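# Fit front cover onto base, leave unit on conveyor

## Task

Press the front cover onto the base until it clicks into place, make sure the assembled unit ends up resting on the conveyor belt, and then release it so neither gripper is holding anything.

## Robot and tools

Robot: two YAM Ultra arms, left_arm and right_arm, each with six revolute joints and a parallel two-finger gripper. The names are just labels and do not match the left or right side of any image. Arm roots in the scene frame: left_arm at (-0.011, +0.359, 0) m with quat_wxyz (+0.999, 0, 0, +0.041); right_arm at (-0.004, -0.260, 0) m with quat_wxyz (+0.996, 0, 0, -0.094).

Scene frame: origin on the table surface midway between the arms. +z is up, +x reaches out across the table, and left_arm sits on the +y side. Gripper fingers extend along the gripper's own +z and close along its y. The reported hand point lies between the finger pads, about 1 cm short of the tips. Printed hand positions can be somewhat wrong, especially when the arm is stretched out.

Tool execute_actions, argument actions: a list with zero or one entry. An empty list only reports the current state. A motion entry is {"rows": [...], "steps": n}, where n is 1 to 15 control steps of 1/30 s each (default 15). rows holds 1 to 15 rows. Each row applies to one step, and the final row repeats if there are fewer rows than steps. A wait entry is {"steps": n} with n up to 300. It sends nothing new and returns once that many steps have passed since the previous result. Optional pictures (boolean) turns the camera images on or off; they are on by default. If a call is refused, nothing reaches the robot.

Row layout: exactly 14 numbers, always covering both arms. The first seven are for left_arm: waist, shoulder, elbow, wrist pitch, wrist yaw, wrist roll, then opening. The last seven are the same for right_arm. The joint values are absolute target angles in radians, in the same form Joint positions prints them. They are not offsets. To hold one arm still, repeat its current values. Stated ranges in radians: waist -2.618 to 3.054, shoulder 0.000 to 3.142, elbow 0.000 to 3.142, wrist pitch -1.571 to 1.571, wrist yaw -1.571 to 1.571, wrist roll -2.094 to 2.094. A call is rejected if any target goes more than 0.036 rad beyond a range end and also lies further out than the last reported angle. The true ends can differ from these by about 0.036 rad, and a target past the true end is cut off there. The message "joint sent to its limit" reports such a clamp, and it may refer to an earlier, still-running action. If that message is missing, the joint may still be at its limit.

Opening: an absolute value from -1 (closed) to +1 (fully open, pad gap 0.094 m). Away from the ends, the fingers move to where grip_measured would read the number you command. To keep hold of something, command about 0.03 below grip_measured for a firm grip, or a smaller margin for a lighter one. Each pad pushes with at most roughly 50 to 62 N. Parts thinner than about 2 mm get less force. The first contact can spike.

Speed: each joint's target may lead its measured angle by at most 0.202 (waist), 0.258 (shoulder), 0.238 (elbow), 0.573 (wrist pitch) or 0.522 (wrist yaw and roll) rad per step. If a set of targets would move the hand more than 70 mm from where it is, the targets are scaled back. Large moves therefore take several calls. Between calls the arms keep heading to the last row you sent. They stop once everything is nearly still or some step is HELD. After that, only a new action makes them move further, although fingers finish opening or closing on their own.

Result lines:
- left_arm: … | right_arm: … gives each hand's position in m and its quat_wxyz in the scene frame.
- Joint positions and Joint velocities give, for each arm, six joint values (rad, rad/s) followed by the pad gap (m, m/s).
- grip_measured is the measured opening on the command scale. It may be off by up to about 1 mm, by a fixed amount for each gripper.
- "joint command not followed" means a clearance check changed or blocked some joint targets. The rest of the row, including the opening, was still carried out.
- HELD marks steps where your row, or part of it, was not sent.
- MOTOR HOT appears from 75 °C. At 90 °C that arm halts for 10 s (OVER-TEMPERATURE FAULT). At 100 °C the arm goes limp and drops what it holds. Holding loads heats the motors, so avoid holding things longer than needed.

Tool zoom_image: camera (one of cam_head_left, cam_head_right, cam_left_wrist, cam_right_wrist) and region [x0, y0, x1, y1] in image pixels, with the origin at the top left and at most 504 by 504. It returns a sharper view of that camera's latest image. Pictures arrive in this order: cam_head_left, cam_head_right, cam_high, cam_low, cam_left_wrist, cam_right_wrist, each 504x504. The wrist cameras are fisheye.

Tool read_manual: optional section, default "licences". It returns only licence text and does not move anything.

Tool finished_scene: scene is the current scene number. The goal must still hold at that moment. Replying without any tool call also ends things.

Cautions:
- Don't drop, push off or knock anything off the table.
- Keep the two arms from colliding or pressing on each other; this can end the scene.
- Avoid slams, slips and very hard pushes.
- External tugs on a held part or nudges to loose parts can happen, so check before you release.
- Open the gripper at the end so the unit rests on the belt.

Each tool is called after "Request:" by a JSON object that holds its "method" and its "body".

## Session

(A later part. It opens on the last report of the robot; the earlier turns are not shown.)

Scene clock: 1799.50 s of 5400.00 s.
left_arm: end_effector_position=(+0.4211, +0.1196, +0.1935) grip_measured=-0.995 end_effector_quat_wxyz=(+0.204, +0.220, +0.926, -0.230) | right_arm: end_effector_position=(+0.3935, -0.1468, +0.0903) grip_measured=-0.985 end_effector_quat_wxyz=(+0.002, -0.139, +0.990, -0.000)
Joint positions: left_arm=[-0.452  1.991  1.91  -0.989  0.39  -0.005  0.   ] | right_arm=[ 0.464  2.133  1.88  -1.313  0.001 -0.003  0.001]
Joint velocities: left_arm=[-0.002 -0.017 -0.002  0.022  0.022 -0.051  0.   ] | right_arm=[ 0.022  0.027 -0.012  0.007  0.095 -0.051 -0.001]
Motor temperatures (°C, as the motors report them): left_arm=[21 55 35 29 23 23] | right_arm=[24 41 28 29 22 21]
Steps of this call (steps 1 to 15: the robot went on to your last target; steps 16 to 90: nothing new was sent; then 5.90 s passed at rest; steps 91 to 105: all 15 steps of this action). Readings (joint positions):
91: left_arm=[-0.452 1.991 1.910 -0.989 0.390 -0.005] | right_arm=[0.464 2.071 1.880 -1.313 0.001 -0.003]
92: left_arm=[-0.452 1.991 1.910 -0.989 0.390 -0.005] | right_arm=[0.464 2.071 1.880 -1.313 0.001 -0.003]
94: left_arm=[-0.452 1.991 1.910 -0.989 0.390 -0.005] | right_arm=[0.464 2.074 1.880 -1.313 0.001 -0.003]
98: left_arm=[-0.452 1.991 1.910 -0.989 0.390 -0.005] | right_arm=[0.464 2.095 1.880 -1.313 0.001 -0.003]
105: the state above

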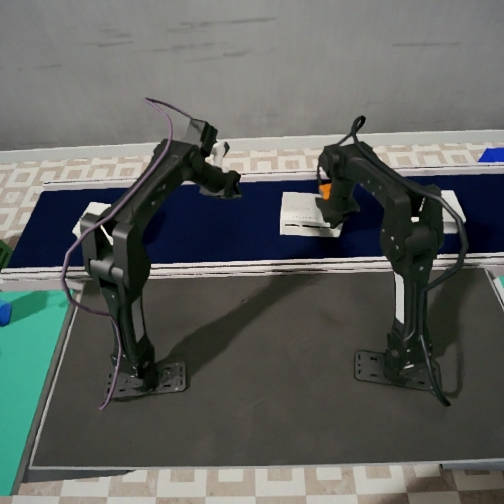

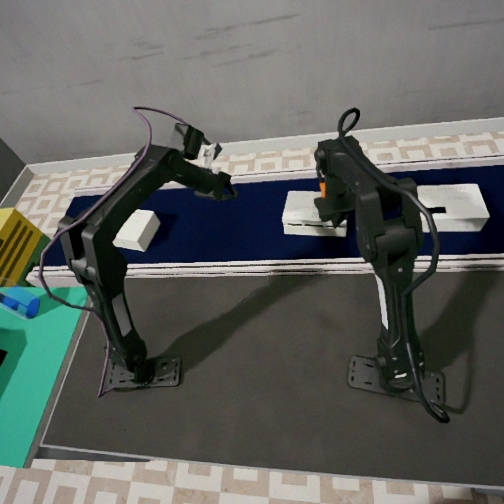

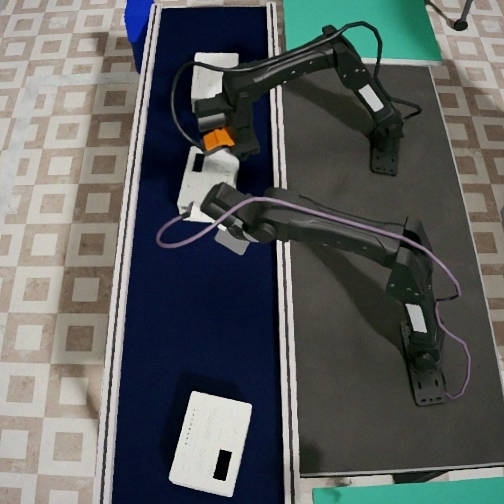

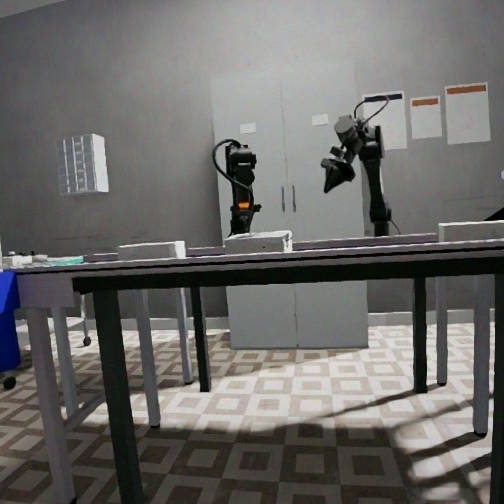

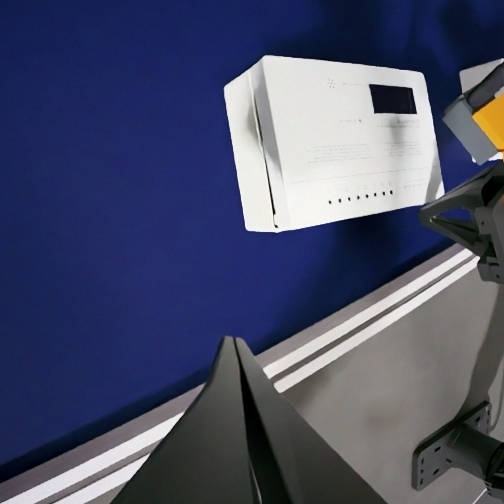

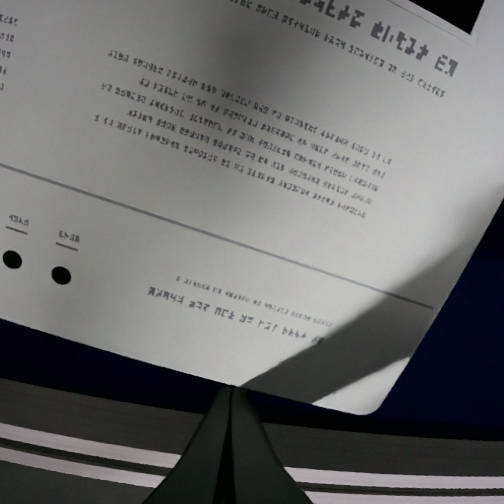

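Request:
{"method": "execute_actions", "body": {"actions": [{"rows": [[-0.46,1.995,1.9,-1.0,0.4,0,-1,0.462,2.133,1.87,-1.303,0,0,-1],[-0.46,1.995,1.9,-1.0,0.4,0,-1,0.462,2.133,1.87,-1.299,0,0,-1],[-0.46,1.995,1.9,-1.0,0.4,0,-1,0.462,2.133,1.87,-1.295,0,0,-1],[-0.46,1.995,1.9,-1.0,0.4,0,-1,0.462,2.133,1.87,-1.291,0,0,-1],[-0.46,1.995,1.9,-1.0,0.4,0,-1,0.462,2.133,1.87,-1.287,0,0,-1],[-0.46,1.995,1.9,-1.0,0.4,0,-1,0.462,2.133,1.87,-1.283,0,0,-1],[-0.46,1.995,1.9,-1.0,0.4,0,-1,0.462,2.133,1.87,-1.279,0,0,-1],[-0.46,1.995,1.9,-1.0,0.4,0,-1,0.462,2.133,1.87,-1.275,0,0,-1],[-0.46,1.995,1.9,-1.0,0.4,0,-1,0.462,2.133,1.87,-1.271,0,0,-1],[-0.46,1.995,1.9,-1.0,0.4,0,-1,0.462,2.133,1.87,-1.267,0,0,-1]], "steps": 15}]}}

Scene clock: 1811.53 s of 5400.00 s.
left_arm: end_effector_position=(+0.4211, +0.1196, +0.1935) grip_measured=-0.995 end_effector_quat_wxyz=(+0.204, +0.220, +0.926, -0.230) | right_arm: end_effector_position=(+0.3975, -0.1456, +0.0902) grip_measured=-0.985 end_effector_quat_wxyz=(+0.010, -0.139, +0.990, +0.001)
Joint positions: left_arm=[-0.452  1.991  1.91  -0.989  0.39  -0.005  0.   ] | right_arm=[ 0.464  2.133  1.88  -1.296  0.001 -0.003  0.001]
Joint velocities: left_arm=[ 0.002  0.002  0.012  0.051 -0.037 -0.066 -0.001] | right_arm=[ 0.022 -0.007 -0.007  0.081 -0.051 -0.066 -0.   ]
Motor temperatures (°C, as the motors report them): left_arm=[21 55 35 29 23 23] | right_arm=[24 41 28 29 22 21]
Steps of this call (steps 1 to 15: the robot went on to your last target; steps 16 to 90: nothing new was sent; then 8.53 s passed at rest; steps 91 to 105: all 15 steps of this action). Readings (joint positions):
91: left_arm=[-0.452 1.991 1.910 -0.989 0.390 -0.005] | right_arm=[0.464 2.133 1.880 -1.313 0.001 -0.003]
92: left_arm=[-0.452 1.991 1.910 -0.989 0.390 -0.005] | right_arm=[0.464 2.133 1.880 -1.313 0.001 -0.003]
94: left_arm=[-0.452 1.991 1.910 -0.989 0.390 -0.005] | right_arm=[0.464 2.133 1.880 -1.311 0.001 -0.003]
98: left_arm=[-0.452 1.991 1.910 -0.989 0.390 -0.005] | right_arm=[0.464 2.133 1.880 -1.305 0.001 -0.003]
105: the state above

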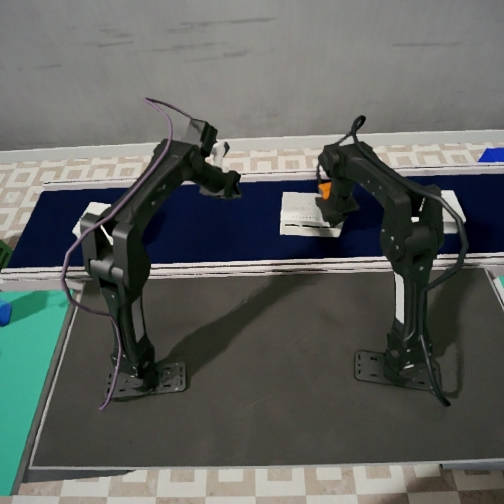

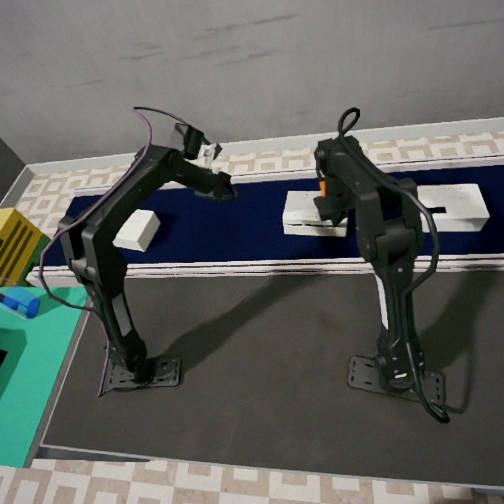

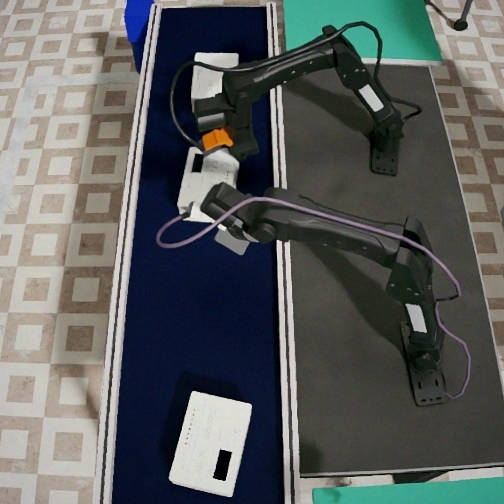

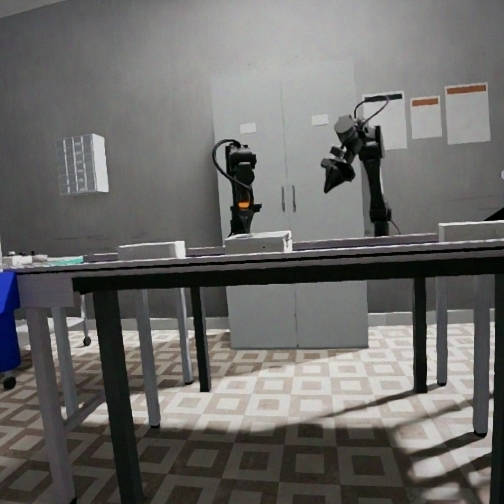

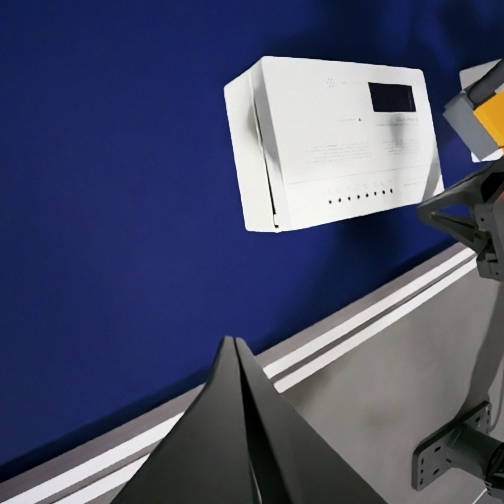

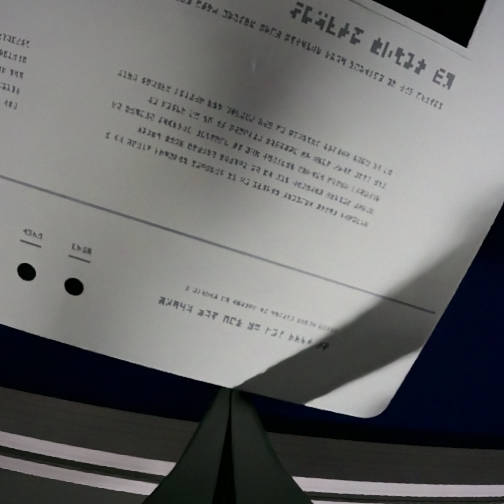

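Request:
{"method": "execute_actions", "body": {"actions": [{"rows": [[-0.46,1.995,1.9,-1.0,0.4,0,-1,0.462,2.133,1.87,-1.30,0,0,-1],[-0.46,1.995,1.9,-1.0,0.4,0,-1,0.462,2.133,1.87,-1.315,0,0,-1],[-0.46,1.995,1.9,-1.0,0.4,0,-1,0.462,2.12,1.87,-1.325,0,0,-1],[-0.46,1.995,1.9,-1.0,0.4,0,-1,0.462,2.10,1.87,-1.325,0,0,-1],[-0.46,1.995,1.9,-1.0,0.4,0,-1,0.462,2.09,1.87,-1.325,0,0,-1],[-0.46,1.995,1.9,-1.0,0.4,0,-1,0.462,2.08,1.87,-1.325,0,0,-1],[-0.46,1.995,1.9,-1.0,0.4,0,-1,0.462,2.07,1.87,-1.325,0,0,-1],[-0.46,1.995,1.9,-1.0,0.4,0,-1,0.462,2.06,1.87,-1.325,0,0,-1],[-0.46,1.995,1.9,-1.0,0.4,0,-1,0.462,2.05,1.87,-1.325,0,0,-1],[-0.46,1.995,1.9,-1.0,0.4,0,-1,0.462,2.04,1.87,-1.325,0,0,-1]], "steps": 15}], "pictures": false}}

Request:
{"method": "execute_actions", "body": {"actions": [{"rows": [[-0.46,1.995,1.9,-1.0,0.4,0,-1,0.47,2.05,1.91,-1.325,0,0,-1],[-0.46,1.995,1.9,-1.0,0.4,0,-1,0.478,2.06,1.935,-1.322,0,0,-1],[-0.46,1.995,1.9,-1.0,0.4,0,-1,0.486,2.075,1.955,-1.32,0,0,-1],[-0.46,1.995,1.9,-1.0,0.4,0,-1,0.494,2.09,1.975,-1.318,0,0,-1],[-0.46,1.995,1.9,-1.0,0.4,0,-1,0.502,2.10,1.995,-1.316,0,0,-1],[-0.46,1.995,1.9,-1.0,0.4,0,-1,0.51,2.11,2.015,-1.314,0,0,-1],[-0.46,1.995,1.9,-1.0,0.4,0,-1,0.518,2.12,2.035,-1.312,0,0,-1],[-0.46,1.995,1.9,-1.0,0.4,0,-1,0.526,2.135,2.055,-1.31,0,0,-1],[-0.46,1.995,1.9,-1.0,0.4,0,-1,0.534,2.15,2.075,-1.308,0,0,-1],[-0.46,1.995,1.9,-1.0,0.4,0,-1,0.542,2.165,2.095,-1.306,0,0,-1],[-0.46,1.995,1.9,-1.0,0.4,0,-1,0.55,2.18,2.11,-1.304,0,0,-1],[-0.46,1.995,1.9,-1.0,0.4,0,-1,0.556,2.195,2.115,-1.30,0,0,-1],[-0.46,1.995,1.9,-1.0,0.4,0,-1,0.556,2.205,2.115,-1.30,0,0,-1],[-0.46,1.995,1.9,-1.0,0.4,0,-1,0.556,2.215,2.115,-1.30,0,0,-1],[-0.46,1.995,1.9,-1.0,0.4,0,-1,0.556,2.22,2.115,-1.30,0,0,-1]], "steps": 15}], "pictures": false}}

Request:
{"method": "execute_actions", "body": {"actions": [{"steps": 12}]}}

Scene clock: 1836.80 s of 5400.00 s.
left_arm: end_effector_position=(+0.4211, +0.1196, +0.1935) grip_measured=-0.995 end_effector_quat_wxyz=(+0.204, +0.220, +0.926, -0.230) | right_arm: end_effector_position=(+0.3945, -0.1465, +0.1196) grip_measured=-0.985 end_effector_quat_wxyz=(+0.039, -0.139, +0.990, +0.005)
Joint positions: left_arm=[-0.452  1.991  1.91  -0.989  0.39  -0.005  0.   ] | right_arm=[ 0.464  2.058  1.88  -1.313  0.001 -0.003  0.001]
Joint velocities: left_arm=[-0.022  0.007 -0.012  0.022 -0.051 -0.037 -0.001] | right_arm=[-0.012 -0.125  0.007 -0.007 -0.051 -0.066 -0.001]
Motor temperatures (°C, as the motors report them): left_arm=[21 55 35 29 23 23] | right_arm=[24 42 28 28 22 21]
Steps of this call (steps 1 to 15: the robot went on to your last target; steps 16 to 90: nothing new was sent; then 21.77 s passed at rest; steps 91 to 105: all 15 steps of this action). Readings (joint positions):
91: left_arm=[-0.452 1.991 1.910 -0.989 0.390 -0.005] | right_arm=[0.464 2.133 1.880 -1.293 0.001 -0.003]
92: left_arm=[-0.452 1.991 1.910 -0.989 0.390 -0.005] | right_arm=[0.464 2.133 1.880 -1.294 0.001 -0.003]
94: left_arm=[-0.452 1.991 1.910 -0.989 0.390 -0.005] | right_arm=[0.464 2.133 1.880 -1.300 0.001 -0.003]
98: left_arm=[-0.452 1.991 1.910 -0.989 0.390 -0.005] | right_arm=[0.464 2.121 1.880 -1.309 0.001 -0.003]
105: the state above

Scene clock: 1837.30 s of 5400.00 s.
left_arm: end_effector_position=(+0.4211, +0.1196, +0.1935) grip_measured=-0.995 end_effector_quat_wxyz=(+0.204, +0.220, +0.926, -0.230) | right_arm: end_effector_position=(+0.4288, -0.0923, +0.1268) grip_measured=-0.985 end_effector_quat_wxyz=(+0.086, -0.184, +0.979, +0.015)
Joint positions: left_arm=[-0.452  1.991  1.91  -0.989  0.39  -0.005  0.   ] | right_arm=[ 0.556  2.185  2.093 -1.304  0.001 -0.003  0.001]
Joint velocities: left_arm=[-0.007 -0.002  0.002  0.037 -0.007 -0.022  0.001] | right_arm=[ 0.11   0.33   0.017 -0.022 -0.037  0.022 -0.001]
Motor temperatures (°C, as the motors report them): left_arm=[21 55 35 29 23 23] | right_arm=[24 42 28 28 22 21]
Steps of this call (steps 1 to 15: all 15 steps of this action). Readings (joint positions):
1: left_arm=[-0.452 1.991 1.910 -0.989 0.390 -0.005] | right_arm=[0.464 2.057 1.881 -1.315 0.001 -0.003]
2: left_arm=[-0.452 1.991 1.910 -0.989 0.390 -0.005] | right_arm=[0.464 2.058 1.888 -1.317 0.001 -0.003]
4: left_arm=[-0.452 1.991 1.910 -0.989 0.390 -0.005] | right_arm=[0.469 2.068 1.914 -1.322 0.001 -0.003]
8: left_arm=[-0.452 1.991 1.910 -0.989 0.390 -0.005] | right_arm=[0.498 2.102 1.997 -1.320 0.001 -0.003]
15: the state above

Scene clock: 1837.70 s of 5400.00 s.
left_arm: end_effector_position=(+0.4211, +0.1196, +0.1935) grip_measured=-0.995 end_effector_quat_wxyz=(+0.204, +0.220, +0.926, -0.230) | right_arm: end_effector_position=(+0.4283, -0.0910, +0.1077) grip_measured=-0.985 end_effector_quat_wxyz=(+0.065, -0.186, +0.980, +0.012)
Joint positions: left_arm=[-0.452  1.991  1.91  -0.989  0.39  -0.005  0.   ] | right_arm=[ 0.559  2.228  2.093 -1.303  0.001 -0.003  0.001]
Joint velocities: left_arm=[ 0.002 -0.007 -0.002  0.007  0.066  0.037  0.   ] | right_arm=[-0.002 -0.007 -0.007 -0.051  0.037 -0.168  0.   ]
Motor temperatures (°C, as the motors report them): left_arm=[21 55 35 29 23 23] | right_arm=[24 42 28 28 22 21]
Steps of this call (steps 1 to 12: the robot went on to your last target). Readings (joint positions):
1: left_arm=[-0.452 1.991 1.910 -0.989 0.390 -0.005] | right_arm=[0.559 2.196 2.093 -1.303 0.001 -0.003]
2: left_arm=[-0.452 1.991 1.910 -0.989 0.390 -0.005] | right_arm=[0.559 2.206 2.093 -1.303 0.001 -0.003]
4: left_arm=[-0.452 1.991 1.910 -0.989 0.390 -0.005] | right_arm=[0.559 2.222 2.093 -1.303 0.001 -0.003]
8: left_arm=[-0.452 1.991 1.910 -0.989 0.390 -0.005] | right_arm=[0.559 2.228 2.093 -1.303 0.001 -0.003]
12: the state above

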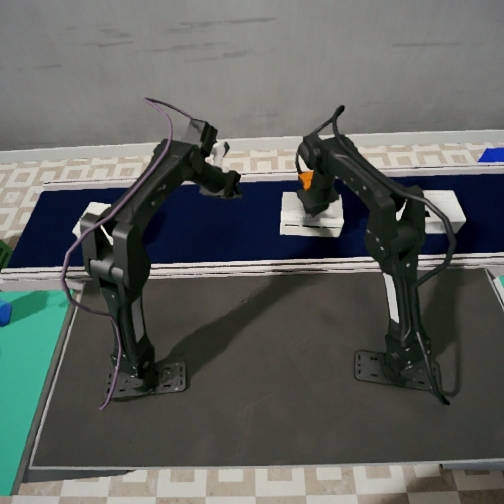

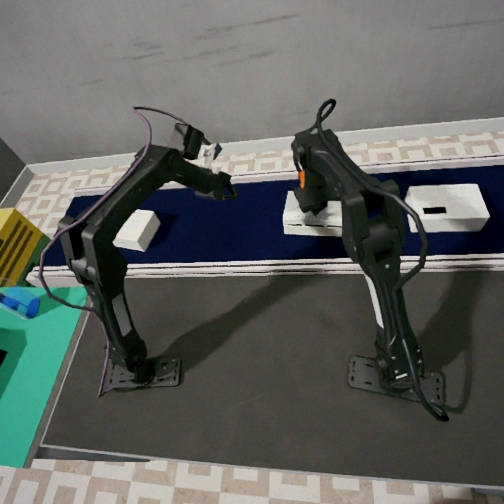

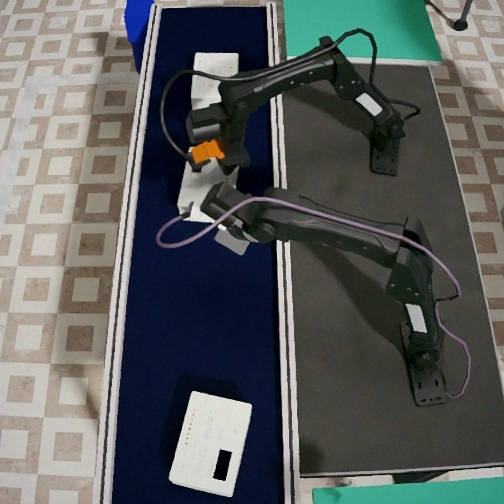

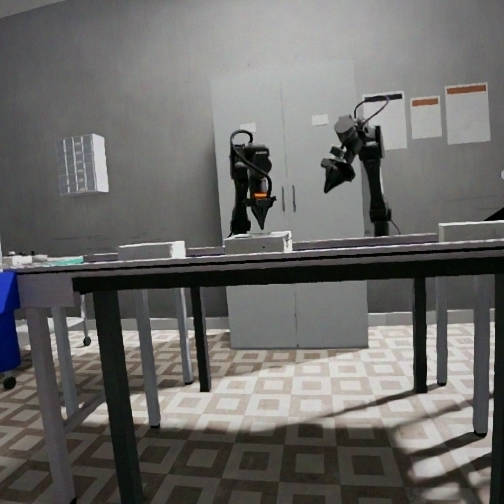

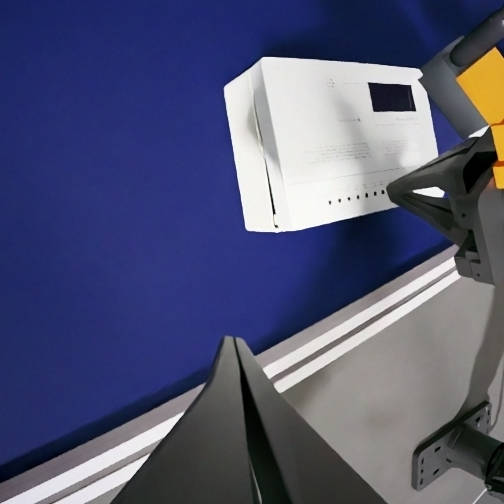

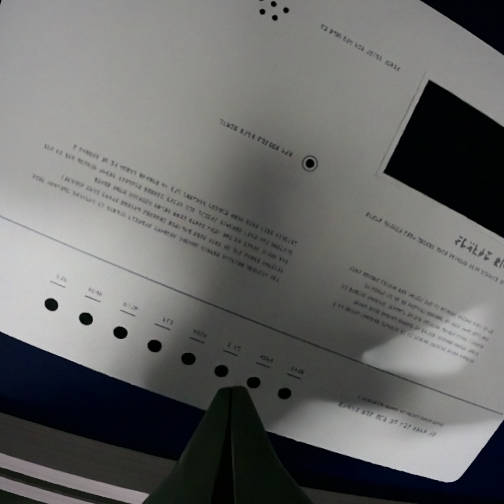

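Request:
{"method": "execute_actions", "body": {"actions": [{"rows": [[-0.46,1.995,1.9,-1.0,0.4,0,-1,0.558,2.236,2.115,-1.30,0,0,-1],[-0.46,1.995,1.9,-1.0,0.4,0,-1,0.558,2.246,2.115,-1.30,0,0,-1],[-0.46,1.995,1.9,-1.0,0.4,0,-1,0.558,2.25,2.115,-1.30,0,0,-1],[-0.46,1.995,1.9,-1.0,0.4,0,-1,0.558,2.254,2.115,-1.30,0,0,-1],[-0.46,1.995,1.9,-1.0,0.4,0,-1,0.558,2.258,2.115,-1.30,0,0,-1],[-0.46,1.995,1.9,-1.0,0.4,0,-1,0.558,2.262,2.115,-1.30,0,0,-1],[-0.46,1.995,1.9,-1.0,0.4,0,-1,0.558,2.268,2.112,-1.30,0,0,-1],[-0.46,1.995,1.9,-1.0,0.4,0,-1,0.558,2.274,2.109,-1.303,0,0,-1],[-0.46,1.995,1.9,-1.0,0.4,0,-1,0.558,2.28,2.106,-1.306,0,0,-1],[-0.46,1.995,1.9,-1.0,0.4,0,-1,0.558,2.286,2.103,-1.309,0,0,-1],[-0.46,1.995,1.9,-1.0,0.4,0,-1,0.558,2.292,2.10,-1.312,0,0,-1],[-0.46,1.995,1.9,-1.0,0.4,0,-1,0.558,2.298,2.097,-1.315,0,0,-1],[-0.46,1.995,1.9,-1.0,0.4,0,-1,0.558,2.304,2.094,-1.318,0,0,-1],[-0.46,1.995,1.9,-1.0,0.4,0,-1,0.558,2.31,2.091,-1.321,0,0,-1],[-0.46,1.995,1.9,-1.0,0.4,0,-1,0.558,2.316,2.088,-1.324,0,0,-1]], "steps": 15}], "pictures": false}}

Request:
{"method": "execute_actions", "body": {"actions": [{"rows": [[-0.46,1.995,1.9,-1.0,0.4,0,-1,0.558,2.322,2.085,-1.327,0,0,-1],[-0.46,1.995,1.9,-1.0,0.4,0,-1,0.558,2.328,2.082,-1.33,0,0,-1],[-0.46,1.995,1.9,-1.0,0.4,0,-1,0.558,2.334,2.079,-1.333,0,0,-1],[-0.46,1.995,1.9,-1.0,0.4,0,-1,0.558,2.34,2.076,-1.336,0,0,-1],[-0.46,1.995,1.9,-1.0,0.4,0,-1,0.558,2.346,2.073,-1.339,0,0,-1]], "steps": 12}]}}

Scene clock: 1855.07 s of 5400.00 s.
left_arm: end_effector_position=(+0.4211, +0.1196, +0.1935) grip_measured=-0.995 end_effector_quat_wxyz=(+0.204, +0.220, +0.926, -0.230) | right_arm: end_effector_position=(+0.4267, -0.0914, +0.0869) grip_measured=-0.985 end_effector_quat_wxyz=(+0.041, -0.186, +0.982, +0.007)
Joint positions: left_arm=[-0.452  1.991  1.91  -0.989  0.39  -0.005  0.   ] | right_arm=[ 0.559  2.275  2.093 -1.306  0.    -0.003  0.001]
Joint velocities: left_arm=[-0.002 -0.007 -0.007 -0.139 -0.051 -0.037  0.   ] | right_arm=[ 0.012  0.002 -0.002 -0.125 -0.037  0.051 -0.   ]
Motor temperatures (°C, as the motors report them): left_arm=[21 55 35 28 23 23] | right_arm=[24 44 29 28 22 21]
Steps of this call (steps 1 to 30: the robot went on to your last target; steps 31 to 90: nothing new was sent; then 13.87 s passed at rest; steps 91 to 105: all 15 steps of this action). Readings (joint positions):
91: left_arm=[-0.452 1.991 1.910 -0.989 0.390 -0.005] | right_arm=[0.559 2.228 2.093 -1.303 0.001 -0.003]
92: left_arm=[-0.452 1.991 1.910 -0.989 0.390 -0.005] | right_arm=[0.559 2.228 2.093 -1.303 0.001 -0.003]
94: left_arm=[-0.452 1.991 1.910 -0.989 0.390 -0.005] | right_arm=[0.559 2.231 2.093 -1.303 0.001 -0.003]
98: left_arm=[-0.452 1.991 1.910 -0.989 0.390 -0.005] | right_arm=[0.559 2.248 2.093 -1.303 0.001 -0.003]
105: the state above

Scene clock: 1855.47 s of 5400.00 s.
left_arm: end_effector_position=(+0.4211, +0.1196, +0.1935) grip_measured=-0.995 end_effector_quat_wxyz=(+0.204, +0.220, +0.926, -0.230) | right_arm: end_effector_position=(+0.4263, -0.0916, +0.0860) grip_measured=-0.985 end_effector_quat_wxyz=(+0.039, -0.186, +0.982, +0.007)
Joint positions: left_arm=[-0.452  1.991  1.91  -0.989  0.39  -0.005  0.   ] | right_arm=[ 0.559  2.277  2.093 -1.307  0.    -0.003  0.001]
Joint velocities: left_arm=[ 0.002 -0.002  0.002 -0.022  0.007  0.007 -0.001] | right_arm=[ 0.002  0.002 -0.012 -0.022  0.007  0.051  0.   ]
Motor temperatures (°C, as the motors report them): left_arm=[21 55 35 28 23 23] | right_arm=[24 44 29 28 22 21]
Steps of this call (steps 1 to 12: all 12 steps of this action). Readings (joint positions):
1: left_arm=[-0.452 1.991 1.910 -0.989 0.390 -0.005] | right_arm=[0.559 2.275 2.093 -1.307 0.000 -0.003]
2: left_arm=[-0.452 1.991 1.910 -0.989 0.390 -0.005] | right_arm=[0.559 2.275 2.093 -1.307 0.000 -0.003]
4: left_arm=[-0.452 1.991 1.910 -0.989 0.390 -0.005] | right_arm=[0.559 2.276 2.093 -1.307 0.000 -0.003]
8: left_arm=[-0.452 1.991 1.910 -0.989 0.390 -0.005] | right_arm=[0.559 2.277 2.093 -1.307 0.000 -0.003]
12: the state above

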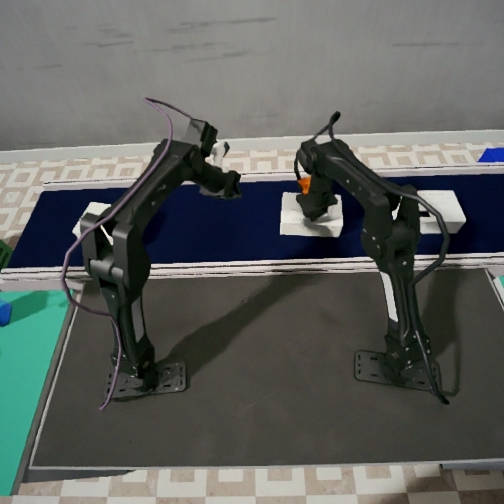

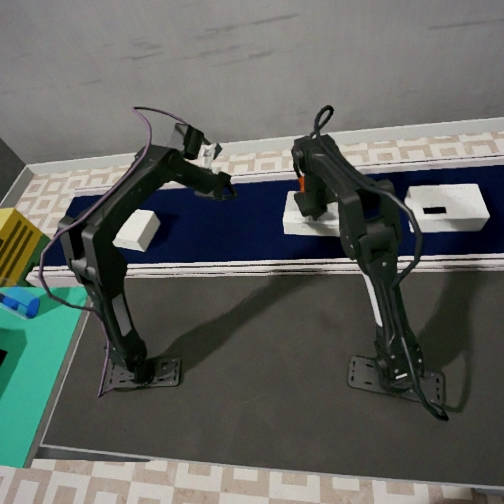

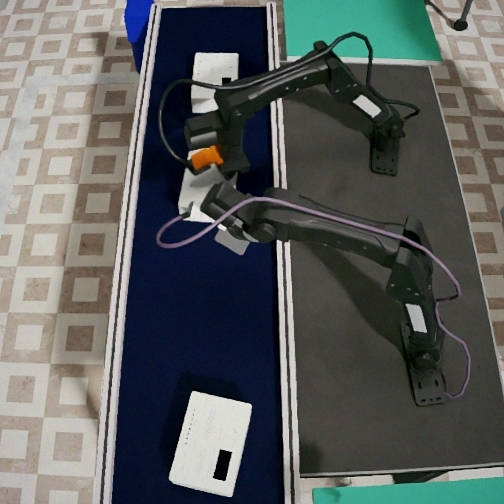

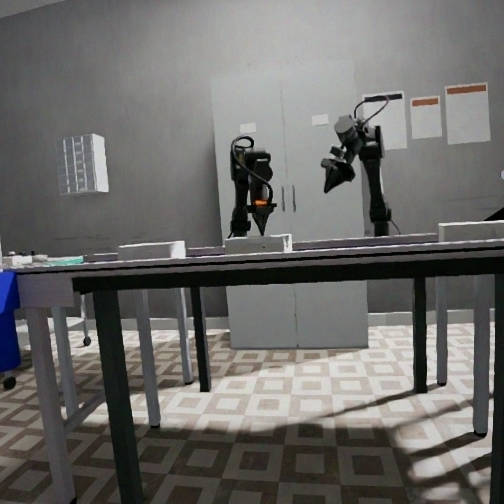

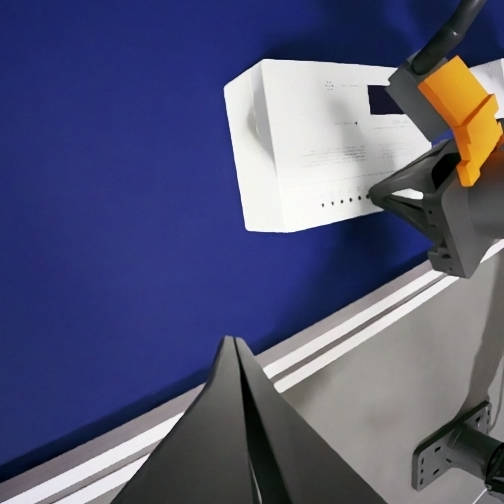

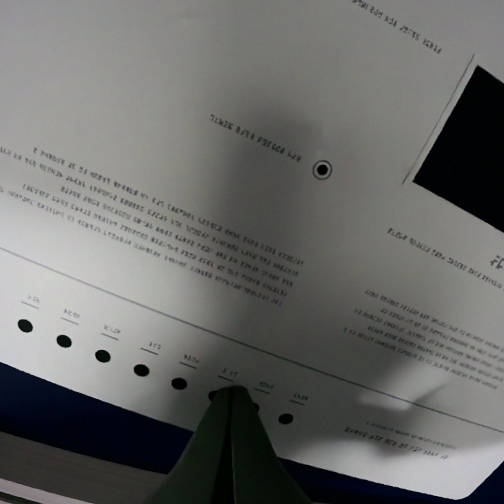

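Snapped. Release and lift.

Request:
{"method": "execute_actions", "body": {"actions": [{"rows": [[-0.46,1.995,1.9,-1.0,0.4,0,-1,0.558,2.32,2.085,-1.325,0,0,-1],[-0.46,1.995,1.9,-1.0,0.4,0,-1,0.558,2.295,2.10,-1.31,0,0,-1],[-0.46,1.995,1.9,-1.0,0.4,0,-1,0.558,2.27,2.11,-1.305,0,0,-1],[-0.46,1.995,1.9,-1.0,0.4,0,-1,0.558,2.245,2.11,-1.305,0,0,-1],[-0.46,1.995,1.9,-1.0,0.4,0,-1,0.558,2.225,2.11,-1.305,0,0,-1],[-0.46,1.995,1.9,-1.0,0.4,0,-1,0.558,2.205,2.11,-1.305,0,0,-1],[-0.46,1.995,1.9,-1.0,0.4,0,-1,0.558,2.185,2.11,-1.305,0,0,-1],[-0.46,1.995,1.9,-1.0,0.4,0,-1,0.558,2.165,2.11,-1.305,0,0,-1],[-0.46,1.995,1.9,-1.0,0.4,0,-1,0.558,2.145,2.11,-1.305,0,0,-1],[-0.46,1.995,1.9,-1.0,0.4,0,-1,0.558,2.125,2.11,-1.305,0,0,-1],[-0.46,1.995,1.9,-1.0,0.4,0,-1,0.558,2.105,2.11,-1.305,0,0,-1],[-0.46,1.995,1.9,-1.0,0.4,0,-1,0.558,2.09,2.11,-1.305,0,0,-1]], "steps": 15}]}}

Request:
{"method": "zoom_image", "body": {"camera": "cam_low", "region": [110, 215, 300, 265]}}

Request:
{"method": "zoom_image", "body": {"camera": "cam_head_left", "region": [270, 185, 350, 245]}}

Scene clock: 1869.07 s of 5400.00 s.
left_arm: end_effector_position=(+0.4211, +0.1196, +0.1935) grip_measured=-0.995 end_effector_quat_wxyz=(+0.204, +0.220, +0.926, -0.230) | right_arm: end_effector_position=(+0.4261, -0.0917, +0.1609) grip_measured=-0.985 end_effector_quat_wxyz=(+0.122, -0.185, +0.975, +0.023)
Joint positions: left_arm=[-0.452  1.991  1.91  -0.989  0.39  -0.005  0.   ] | right_arm=[ 0.559  2.11   2.095 -1.307  0.    -0.003  0.001]
Joint velocities: left_arm=[-0.017 -0.002  0.017 -0.037  0.022 -0.037 -0.   ] | right_arm=[ 0.007 -0.501  0.007 -0.022 -0.037  0.095  0.   ]
Motor temperatures (°C, as the motors report them): left_arm=[21 55 35 28 23 23] | right_arm=[24 41 29 27 22 21]
Steps of this call (steps 1 to 15: the robot went on to your last target; steps 16 to 90: nothing new was sent; then 10.10 s passed at rest; steps 91 to 105: all 15 steps of this action). Readings (joint positions):
91: left_arm=[-0.452 1.991 1.910 -0.989 0.390 -0.005] | right_arm=[0.559 2.277 2.093 -1.307 0.000 -0.003]
92: left_arm=[-0.452 1.991 1.910 -0.989 0.390 -0.005] | right_arm=[0.559 2.277 2.095 -1.307 0.000 -0.003]
94: left_arm=[-0.452 1.991 1.910 -0.989 0.390 -0.005] | right_arm=[0.559 2.274 2.095 -1.307 0.000 -0.003]
98: left_arm=[-0.452 1.991 1.910 -0.989 0.390 -0.005] | right_arm=[0.559 2.253 2.095 -1.307 0.000 -0.003]
105: the state above

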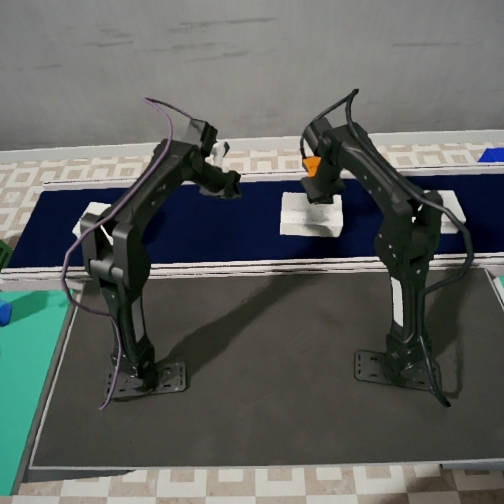

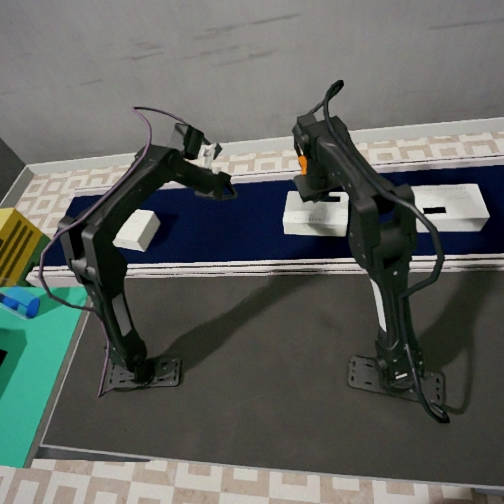

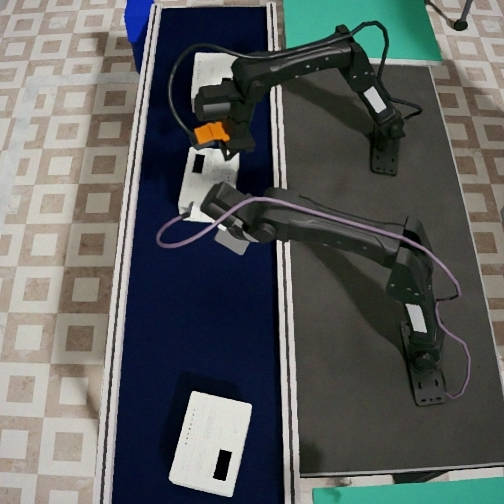

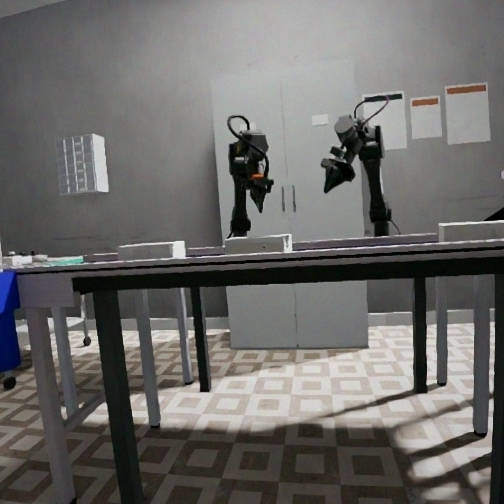

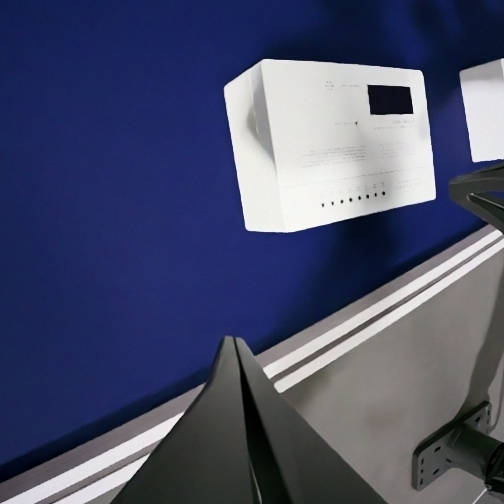

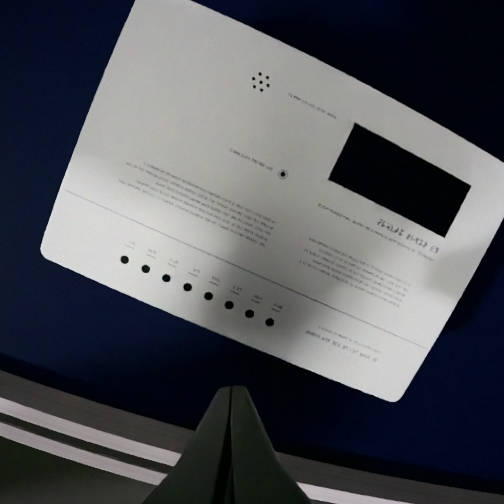

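Region (110, 215, 300, 265) of cam_low's 504x504 image, scaled by 2.653, with more detail than that image has; it fills the top 133 rows of this view, and the rest is white.

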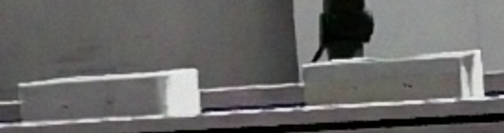

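Region (270, 185, 350, 245) of cam_head_left's 504x504 image, scaled by 6.300, with more detail than that image has; it fills the top 378 rows of this view, and the rest is white.

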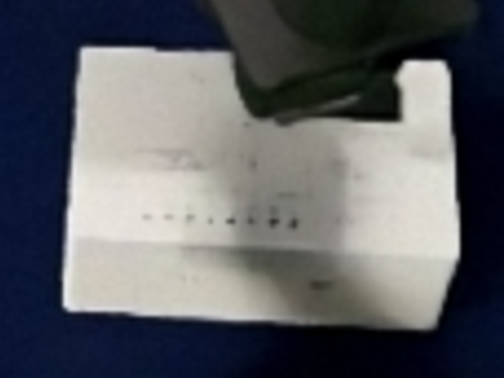

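Request:
{"method": "execute_actions", "body": {"actions": [{"rows": [[-0.46,1.995,1.9,-1.0,0.4,0,-1,0.558,2.12,2.11,-1.28,0,0,-1],[-0.46,1.995,1.9,-1.0,0.4,0,-1,0.558,2.14,2.11,-1.25,0,0,-1],[-0.46,1.995,1.9,-1.0,0.4,0,-1,0.558,2.155,2.11,-1.22,0,0,-1],[-0.46,1.995,1.9,-1.0,0.4,0,-1,0.558,2.17,2.11,-1.19,0,0,-1],[-0.46,1.995,1.9,-1.0,0.4,0,-1,0.558,2.185,2.11,-1.16,0,0,-1],[-0.46,1.995,1.9,-1.0,0.4,0,-1,0.558,2.20,2.11,-1.13,0,0,-1],[-0.46,1.995,1.9,-1.0,0.4,0,-1,0.558,2.215,2.11,-1.10,0,0,-1],[-0.46,1.995,1.9,-1.0,0.4,0,-1,0.558,2.23,2.11,-1.07,0,0,-1],[-0.46,1.995,1.9,-1.0,0.4,0,-1,0.558,2.24,2.11,-1.05,0,0,-1],[-0.46,1.995,1.9,-1.0,0.4,0,-1,0.558,2.25,2.11,-1.04,0,0,-1],[-0.46,1.995,1.9,-1.0,0.4,0,-1,0.558,2.258,2.11,-1.04,0,0,-1],[-0.46,1.995,1.9,-1.0,0.4,0,-1,0.558,2.264,2.11,-1.04,0,0,-1],[-0.46,1.995,1.9,-1.0,0.4,0,-1,0.558,2.27,2.11,-1.04,0,0,-1],[-0.46,1.995,1.9,-1.0,0.4,0,-1,0.558,2.274,2.11,-1.04,0,0,-1],[-0.46,1.995,1.9,-1.0,0.4,0,-1,0.558,2.278,2.11,-1.04,0,0,-1]], "steps": 15}], "pictures": false}}

Request:
{"method": "execute_actions", "body": {"actions": [{"rows": [[-0.46,1.995,1.9,-1.0,0.4,0,-1,0.558,2.282,2.11,-1.04,0,0,-1],[-0.46,1.995,1.9,-1.0,0.4,0,-1,0.558,2.286,2.11,-1.04,0,0,-1],[-0.46,1.995,1.9,-1.0,0.4,0,-1,0.558,2.29,2.11,-1.04,0,0,-1],[-0.46,1.995,1.9,-1.0,0.4,0,-1,0.558,2.294,2.11,-1.04,0,0,-1],[-0.46,1.995,1.9,-1.0,0.4,0,-1,0.558,2.298,2.11,-1.045,0,0,-1],[-0.46,1.995,1.9,-1.0,0.4,0,-1,0.558,2.302,2.11,-1.05,0,0,-1],[-0.46,1.995,1.9,-1.0,0.4,0,-1,0.558,2.308,2.107,-1.06,0,0,-1],[-0.46,1.995,1.9,-1.0,0.4,0,-1,0.558,2.314,2.104,-1.07,0,0,-1],[-0.46,1.995,1.9,-1.0,0.4,0,-1,0.558,2.32,2.10,-1.08,0,0,-1],[-0.46,1.995,1.9,-1.0,0.4,0,-1,0.558,2.326,2.096,-1.09,0,0,-1],[-0.46,1.995,1.9,-1.0,0.4,0,-1,0.558,2.332,2.092,-1.10,0,0,-1],[-0.46,1.995,1.9,-1.0,0.4,0,-1,0.558,2.338,2.088,-1.11,0,0,-1],[-0.46,1.995,1.9,-1.0,0.4,0,-1,0.558,2.344,2.084,-1.12,0,0,-1],[-0.46,1.995,1.9,-1.0,0.4,0,-1,0.558,2.35,2.08,-1.13,0,0,-1],[-0.46,1.995,1.9,-1.0,0.4,0,-1,0.558,2.356,2.076,-1.14,0,0,-1]], "steps": 15}]}}

Scene clock: 1888.23 s of 5400.00 s.
left_arm: end_effector_position=(+0.4211, +0.1196, +0.1935) grip_measured=-0.995 end_effector_quat_wxyz=(+0.204, +0.220, +0.926, -0.230) | right_arm: end_effector_position=(+0.4782, -0.0714, +0.0933) grip_measured=-0.985 end_effector_quat_wxyz=(+0.147, -0.184, +0.971, +0.027)
Joint positions: left_arm=[-0.452  1.991  1.91  -0.989  0.39  -0.005  0.   ] | right_arm=[ 0.559  2.285  2.095 -1.08   0.    -0.003  0.001]
Joint velocities: left_arm=[-0.012 -0.007  0.002 -0.051 -0.037 -0.007 -0.   ] | right_arm=[ 0.012  0.164  0.002  0.154 -0.037 -0.022  0.   ]
Motor temperatures (°C, as the motors report them): left_arm=[21 54 35 28 23 23] | right_arm=[24 42 29 28 22 21]
Steps of this call (steps 1 to 30: the robot went on to your last target; steps 31 to 90: nothing new was sent; then 15.67 s passed at rest; steps 91 to 105: all 15 steps of this action). Readings (joint positions):
91: left_arm=[-0.452 1.991 1.910 -0.989 0.390 -0.005] | right_arm=[0.559 2.089 2.095 -1.307 0.000 -0.003]
92: left_arm=[-0.452 1.991 1.910 -0.989 0.390 -0.005] | right_arm=[0.559 2.092 2.095 -1.302 0.000 -0.003]
94: left_arm=[-0.452 1.991 1.910 -0.989 0.390 -0.005] | right_arm=[0.559 2.110 2.095 -1.277 0.000 -0.003]
98: left_arm=[-0.452 1.991 1.910 -0.989 0.390 -0.005] | right_arm=[0.559 2.182 2.095 -1.188 0.000 -0.003]
105: the state above

Scene clock: 1888.73 s of 5400.00 s.
left_arm: end_effector_position=(+0.4211, +0.1196, +0.1935) grip_measured=-0.995 end_effector_quat_wxyz=(+0.204, +0.220, +0.926, -0.230) | right_arm: end_effector_position=(+0.4816, -0.0701, +0.0894) grip_measured=-0.985 end_effector_quat_wxyz=(+0.150, -0.184, +0.971, +0.028)
Joint positions: left_arm=[-0.452  1.991  1.91  -0.989  0.39  -0.005  0.   ] | right_arm=[ 0.559  2.296  2.095 -1.064  0.    -0.003  0.001]
Joint velocities: left_arm=[-0.007  0.007 -0.007  0.022  0.007 -0.007  0.001] | right_arm=[ 0.012 -0.012 -0.012 -0.066 -0.022  0.022  0.001]
Motor temperatures (°C, as the motors report them): left_arm=[21 54 35 28 23 23] | right_arm=[24 42 29 28 22 21]
Steps of this call (steps 1 to 15: all 15 steps of this action). Readings (joint positions):
1: left_arm=[-0.452 1.991 1.910 -0.989 0.390 -0.005] | right_arm=[0.559 2.290 2.095 -1.076 0.000 -0.003]
2: left_arm=[-0.452 1.991 1.910 -0.989 0.390 -0.005] | right_arm=[0.559 2.290 2.095 -1.073 0.000 -0.003]
4: left_arm=[-0.452 1.991 1.910 -0.989 0.390 -0.005] | right_arm=[0.559 2.290 2.095 -1.064 0.000 -0.003]
8: left_arm=[-0.452 1.991 1.910 -0.989 0.390 -0.005] | right_arm=[0.559 2.293 2.095 -1.061 0.000 -0.003]
15: the state above

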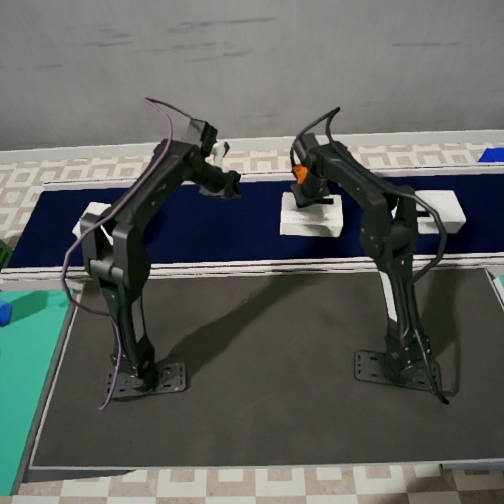

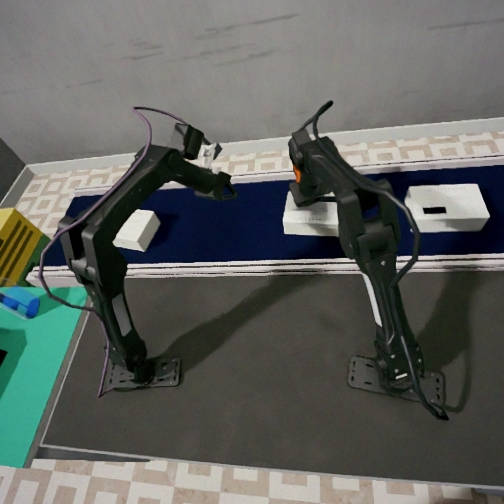

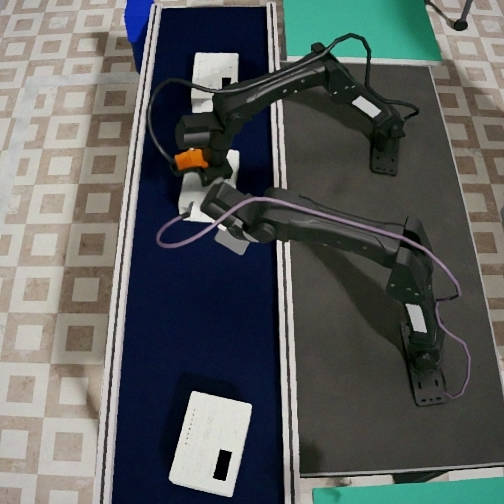

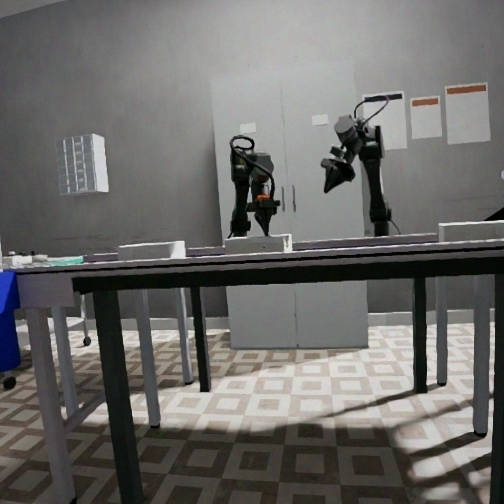

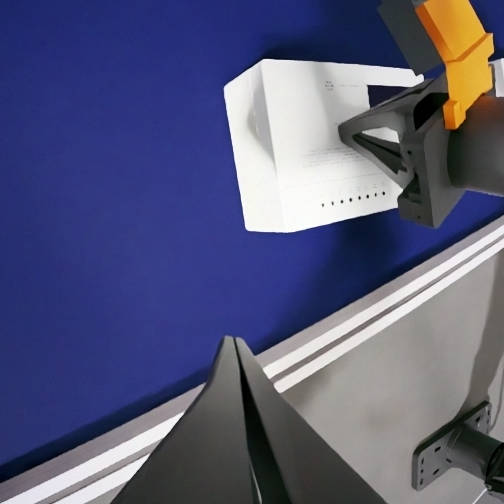

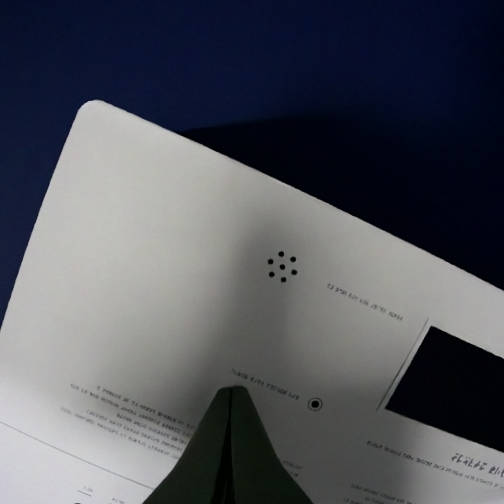

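Request:
{"method": "execute_actions", "body": {"actions": [{"rows": [[-0.46,1.995,1.9,-1.0,0.4,0,-1,0.558,2.33,2.09,-1.10,0,0,-1],[-0.46,1.995,1.9,-1.0,0.4,0,-1,0.558,2.305,2.10,-1.07,0,0,-1],[-0.46,1.995,1.9,-1.0,0.4,0,-1,0.558,2.28,2.11,-1.06,0,0,-1],[-0.46,1.995,1.9,-1.0,0.4,0,-1,0.558,2.26,2.11,-1.06,0,0,-1],[-0.46,1.995,1.9,-1.0,0.4,0,-1,0.558,2.24,2.11,-1.06,0,0,-1],[-0.46,1.995,1.9,-1.0,0.4,0,-1,0.558,2.22,2.11,-1.06,0,0,-1],[-0.46,1.995,1.9,-1.0,0.4,0,-1,0.55,2.20,2.10,-1.07,0,0,-1],[-0.46,1.995,1.9,-1.0,0.4,0,-1,0.54,2.17,2.08,-1.08,0,0,-1],[-0.46,1.995,1.9,-1.0,0.4,0,-1,0.53,2.14,2.06,-1.09,0,0,-1],[-0.46,1.995,1.9,-1.0,0.4,0,-1,0.52,2.11,2.04,-1.10,0,0,-1],[-0.46,1.995,1.9,-1.0,0.4,0,-1,0.51,2.08,2.02,-1.11,0,0,-1],[-0.46,1.995,1.9,-1.0,0.4,0,-1,0.50,2.05,2.0,-1.12,0,0,-1],[-0.46,1.995,1.9,-1.0,0.4,0,-1,0.49,2.02,1.98,-1.13,0,0,-1],[-0.46,1.995,1.9,-1.0,0.4,0,-1,0.48,1.99,1.96,-1.14,0,0,-1],[-0.46,1.995,1.9,-1.0,0.4,0,-1,0.47,1.96,1.94,-1.15,0,0,-1]], "steps": 15}], "pictures": false}}

Request:
{"method": "execute_actions", "body": {"actions": [{"steps": 15}], "pictures": false}}

Request:
{"method": "finished_scene", "body": {"scene": 1}}

Scene clock: 1904.70 s of 5400.00 s.
left_arm: end_effector_position=(+0.4211, +0.1196, +0.1935) grip_measured=-0.995 end_effector_quat_wxyz=(+0.204, +0.220, +0.926, -0.230) | right_arm: end_effector_position=(+0.4595, -0.1094, +0.1692) grip_measured=-0.985 end_effector_quat_wxyz=(+0.200, -0.154, +0.967, +0.031)
Joint positions: left_arm=[-0.452  1.991  1.91  -0.989  0.39  -0.005  0.   ] | right_arm=[ 0.5    2.047  1.983 -1.098  0.    -0.003  0.001]
Joint velocities: left_arm=[ 0.002  0.002  0.007 -0.037 -0.007 -0.037  0.001] | right_arm=[-0.418 -1.077 -0.481 -0.212  0.007 -0.022  0.   ]
Motor temperatures (°C, as the motors report them): left_arm=[21 54 35 28 23 23] | right_arm=[24 41 29 27 22 21]
Steps of this call (steps 1 to 15: the robot went on to your last target; steps 16 to 90: nothing new was sent; then 12.47 s passed at rest; steps 91 to 105: all 15 steps of this action). Readings (joint positions):
91: left_arm=[-0.452 1.991 1.910 -0.989 0.390 -0.005] | right_arm=[0.559 2.296 2.095 -1.063 0.000 -0.003]
92: left_arm=[-0.452 1.991 1.910 -0.989 0.390 -0.005] | right_arm=[0.559 2.295 2.095 -1.062 0.000 -0.003]
94: left_arm=[-0.452 1.991 1.910 -0.989 0.390 -0.005] | right_arm=[0.559 2.292 2.095 -1.061 0.000 -0.003]
98: left_arm=[-0.452 1.991 1.910 -0.989 0.390 -0.005] | right_arm=[0.558 2.268 2.092 -1.063 0.000 -0.003]
105: the state above

Scene clock: 1905.20 s of 5400.00 s.
left_arm: end_effector_position=(+0.4211, +0.1196, +0.1935) grip_measured=-0.995 end_effector_quat_wxyz=(+0.204, +0.220, +0.926, -0.230) | right_arm: end_effector_position=(+0.4444, -0.1325, +0.1953) grip_measured=-0.985 end_effector_quat_wxyz=(+0.209, -0.136, +0.968, +0.028)
Joint positions: left_arm=[-0.452  1.991  1.91  -0.989  0.39  -0.005  0.   ] | right_arm=[ 0.464  1.955  1.949 -1.14   0.001 -0.003  0.001]
Joint velocities: left_arm=[-0.017  0.002 -0.002  0.022 -0.066 -0.037 -0.001] | right_arm=[-0.017 -0.002  0.002 -0.051 -0.007  0.022  0.   ]
Motor temperatures (°C, as the motors report them): left_arm=[21 54 35 28 23 23] | right_arm=[24 41 29 27 22 21]
Steps of this call (steps 1 to 15: the robot went on to your last target). Readings (joint positions):
1: left_arm=[-0.452 1.991 1.910 -0.989 0.390 -0.005] | right_arm=[0.487 2.014 1.971 -1.108 0.000 -0.003]
2: left_arm=[-0.452 1.991 1.910 -0.989 0.390 -0.005] | right_arm=[0.475 1.987 1.966 -1.118 0.000 -0.003]
4: left_arm=[-0.452 1.991 1.910 -0.989 0.390 -0.005] | right_arm=[0.462 1.956 1.966 -1.125 0.001 -0.003]
8: left_arm=[-0.452 1.991 1.910 -0.989 0.390 -0.005] | right_arm=[0.463 1.949 1.959 -1.128 0.001 -0.003]
15: the state above

The scene is finished: the task was done.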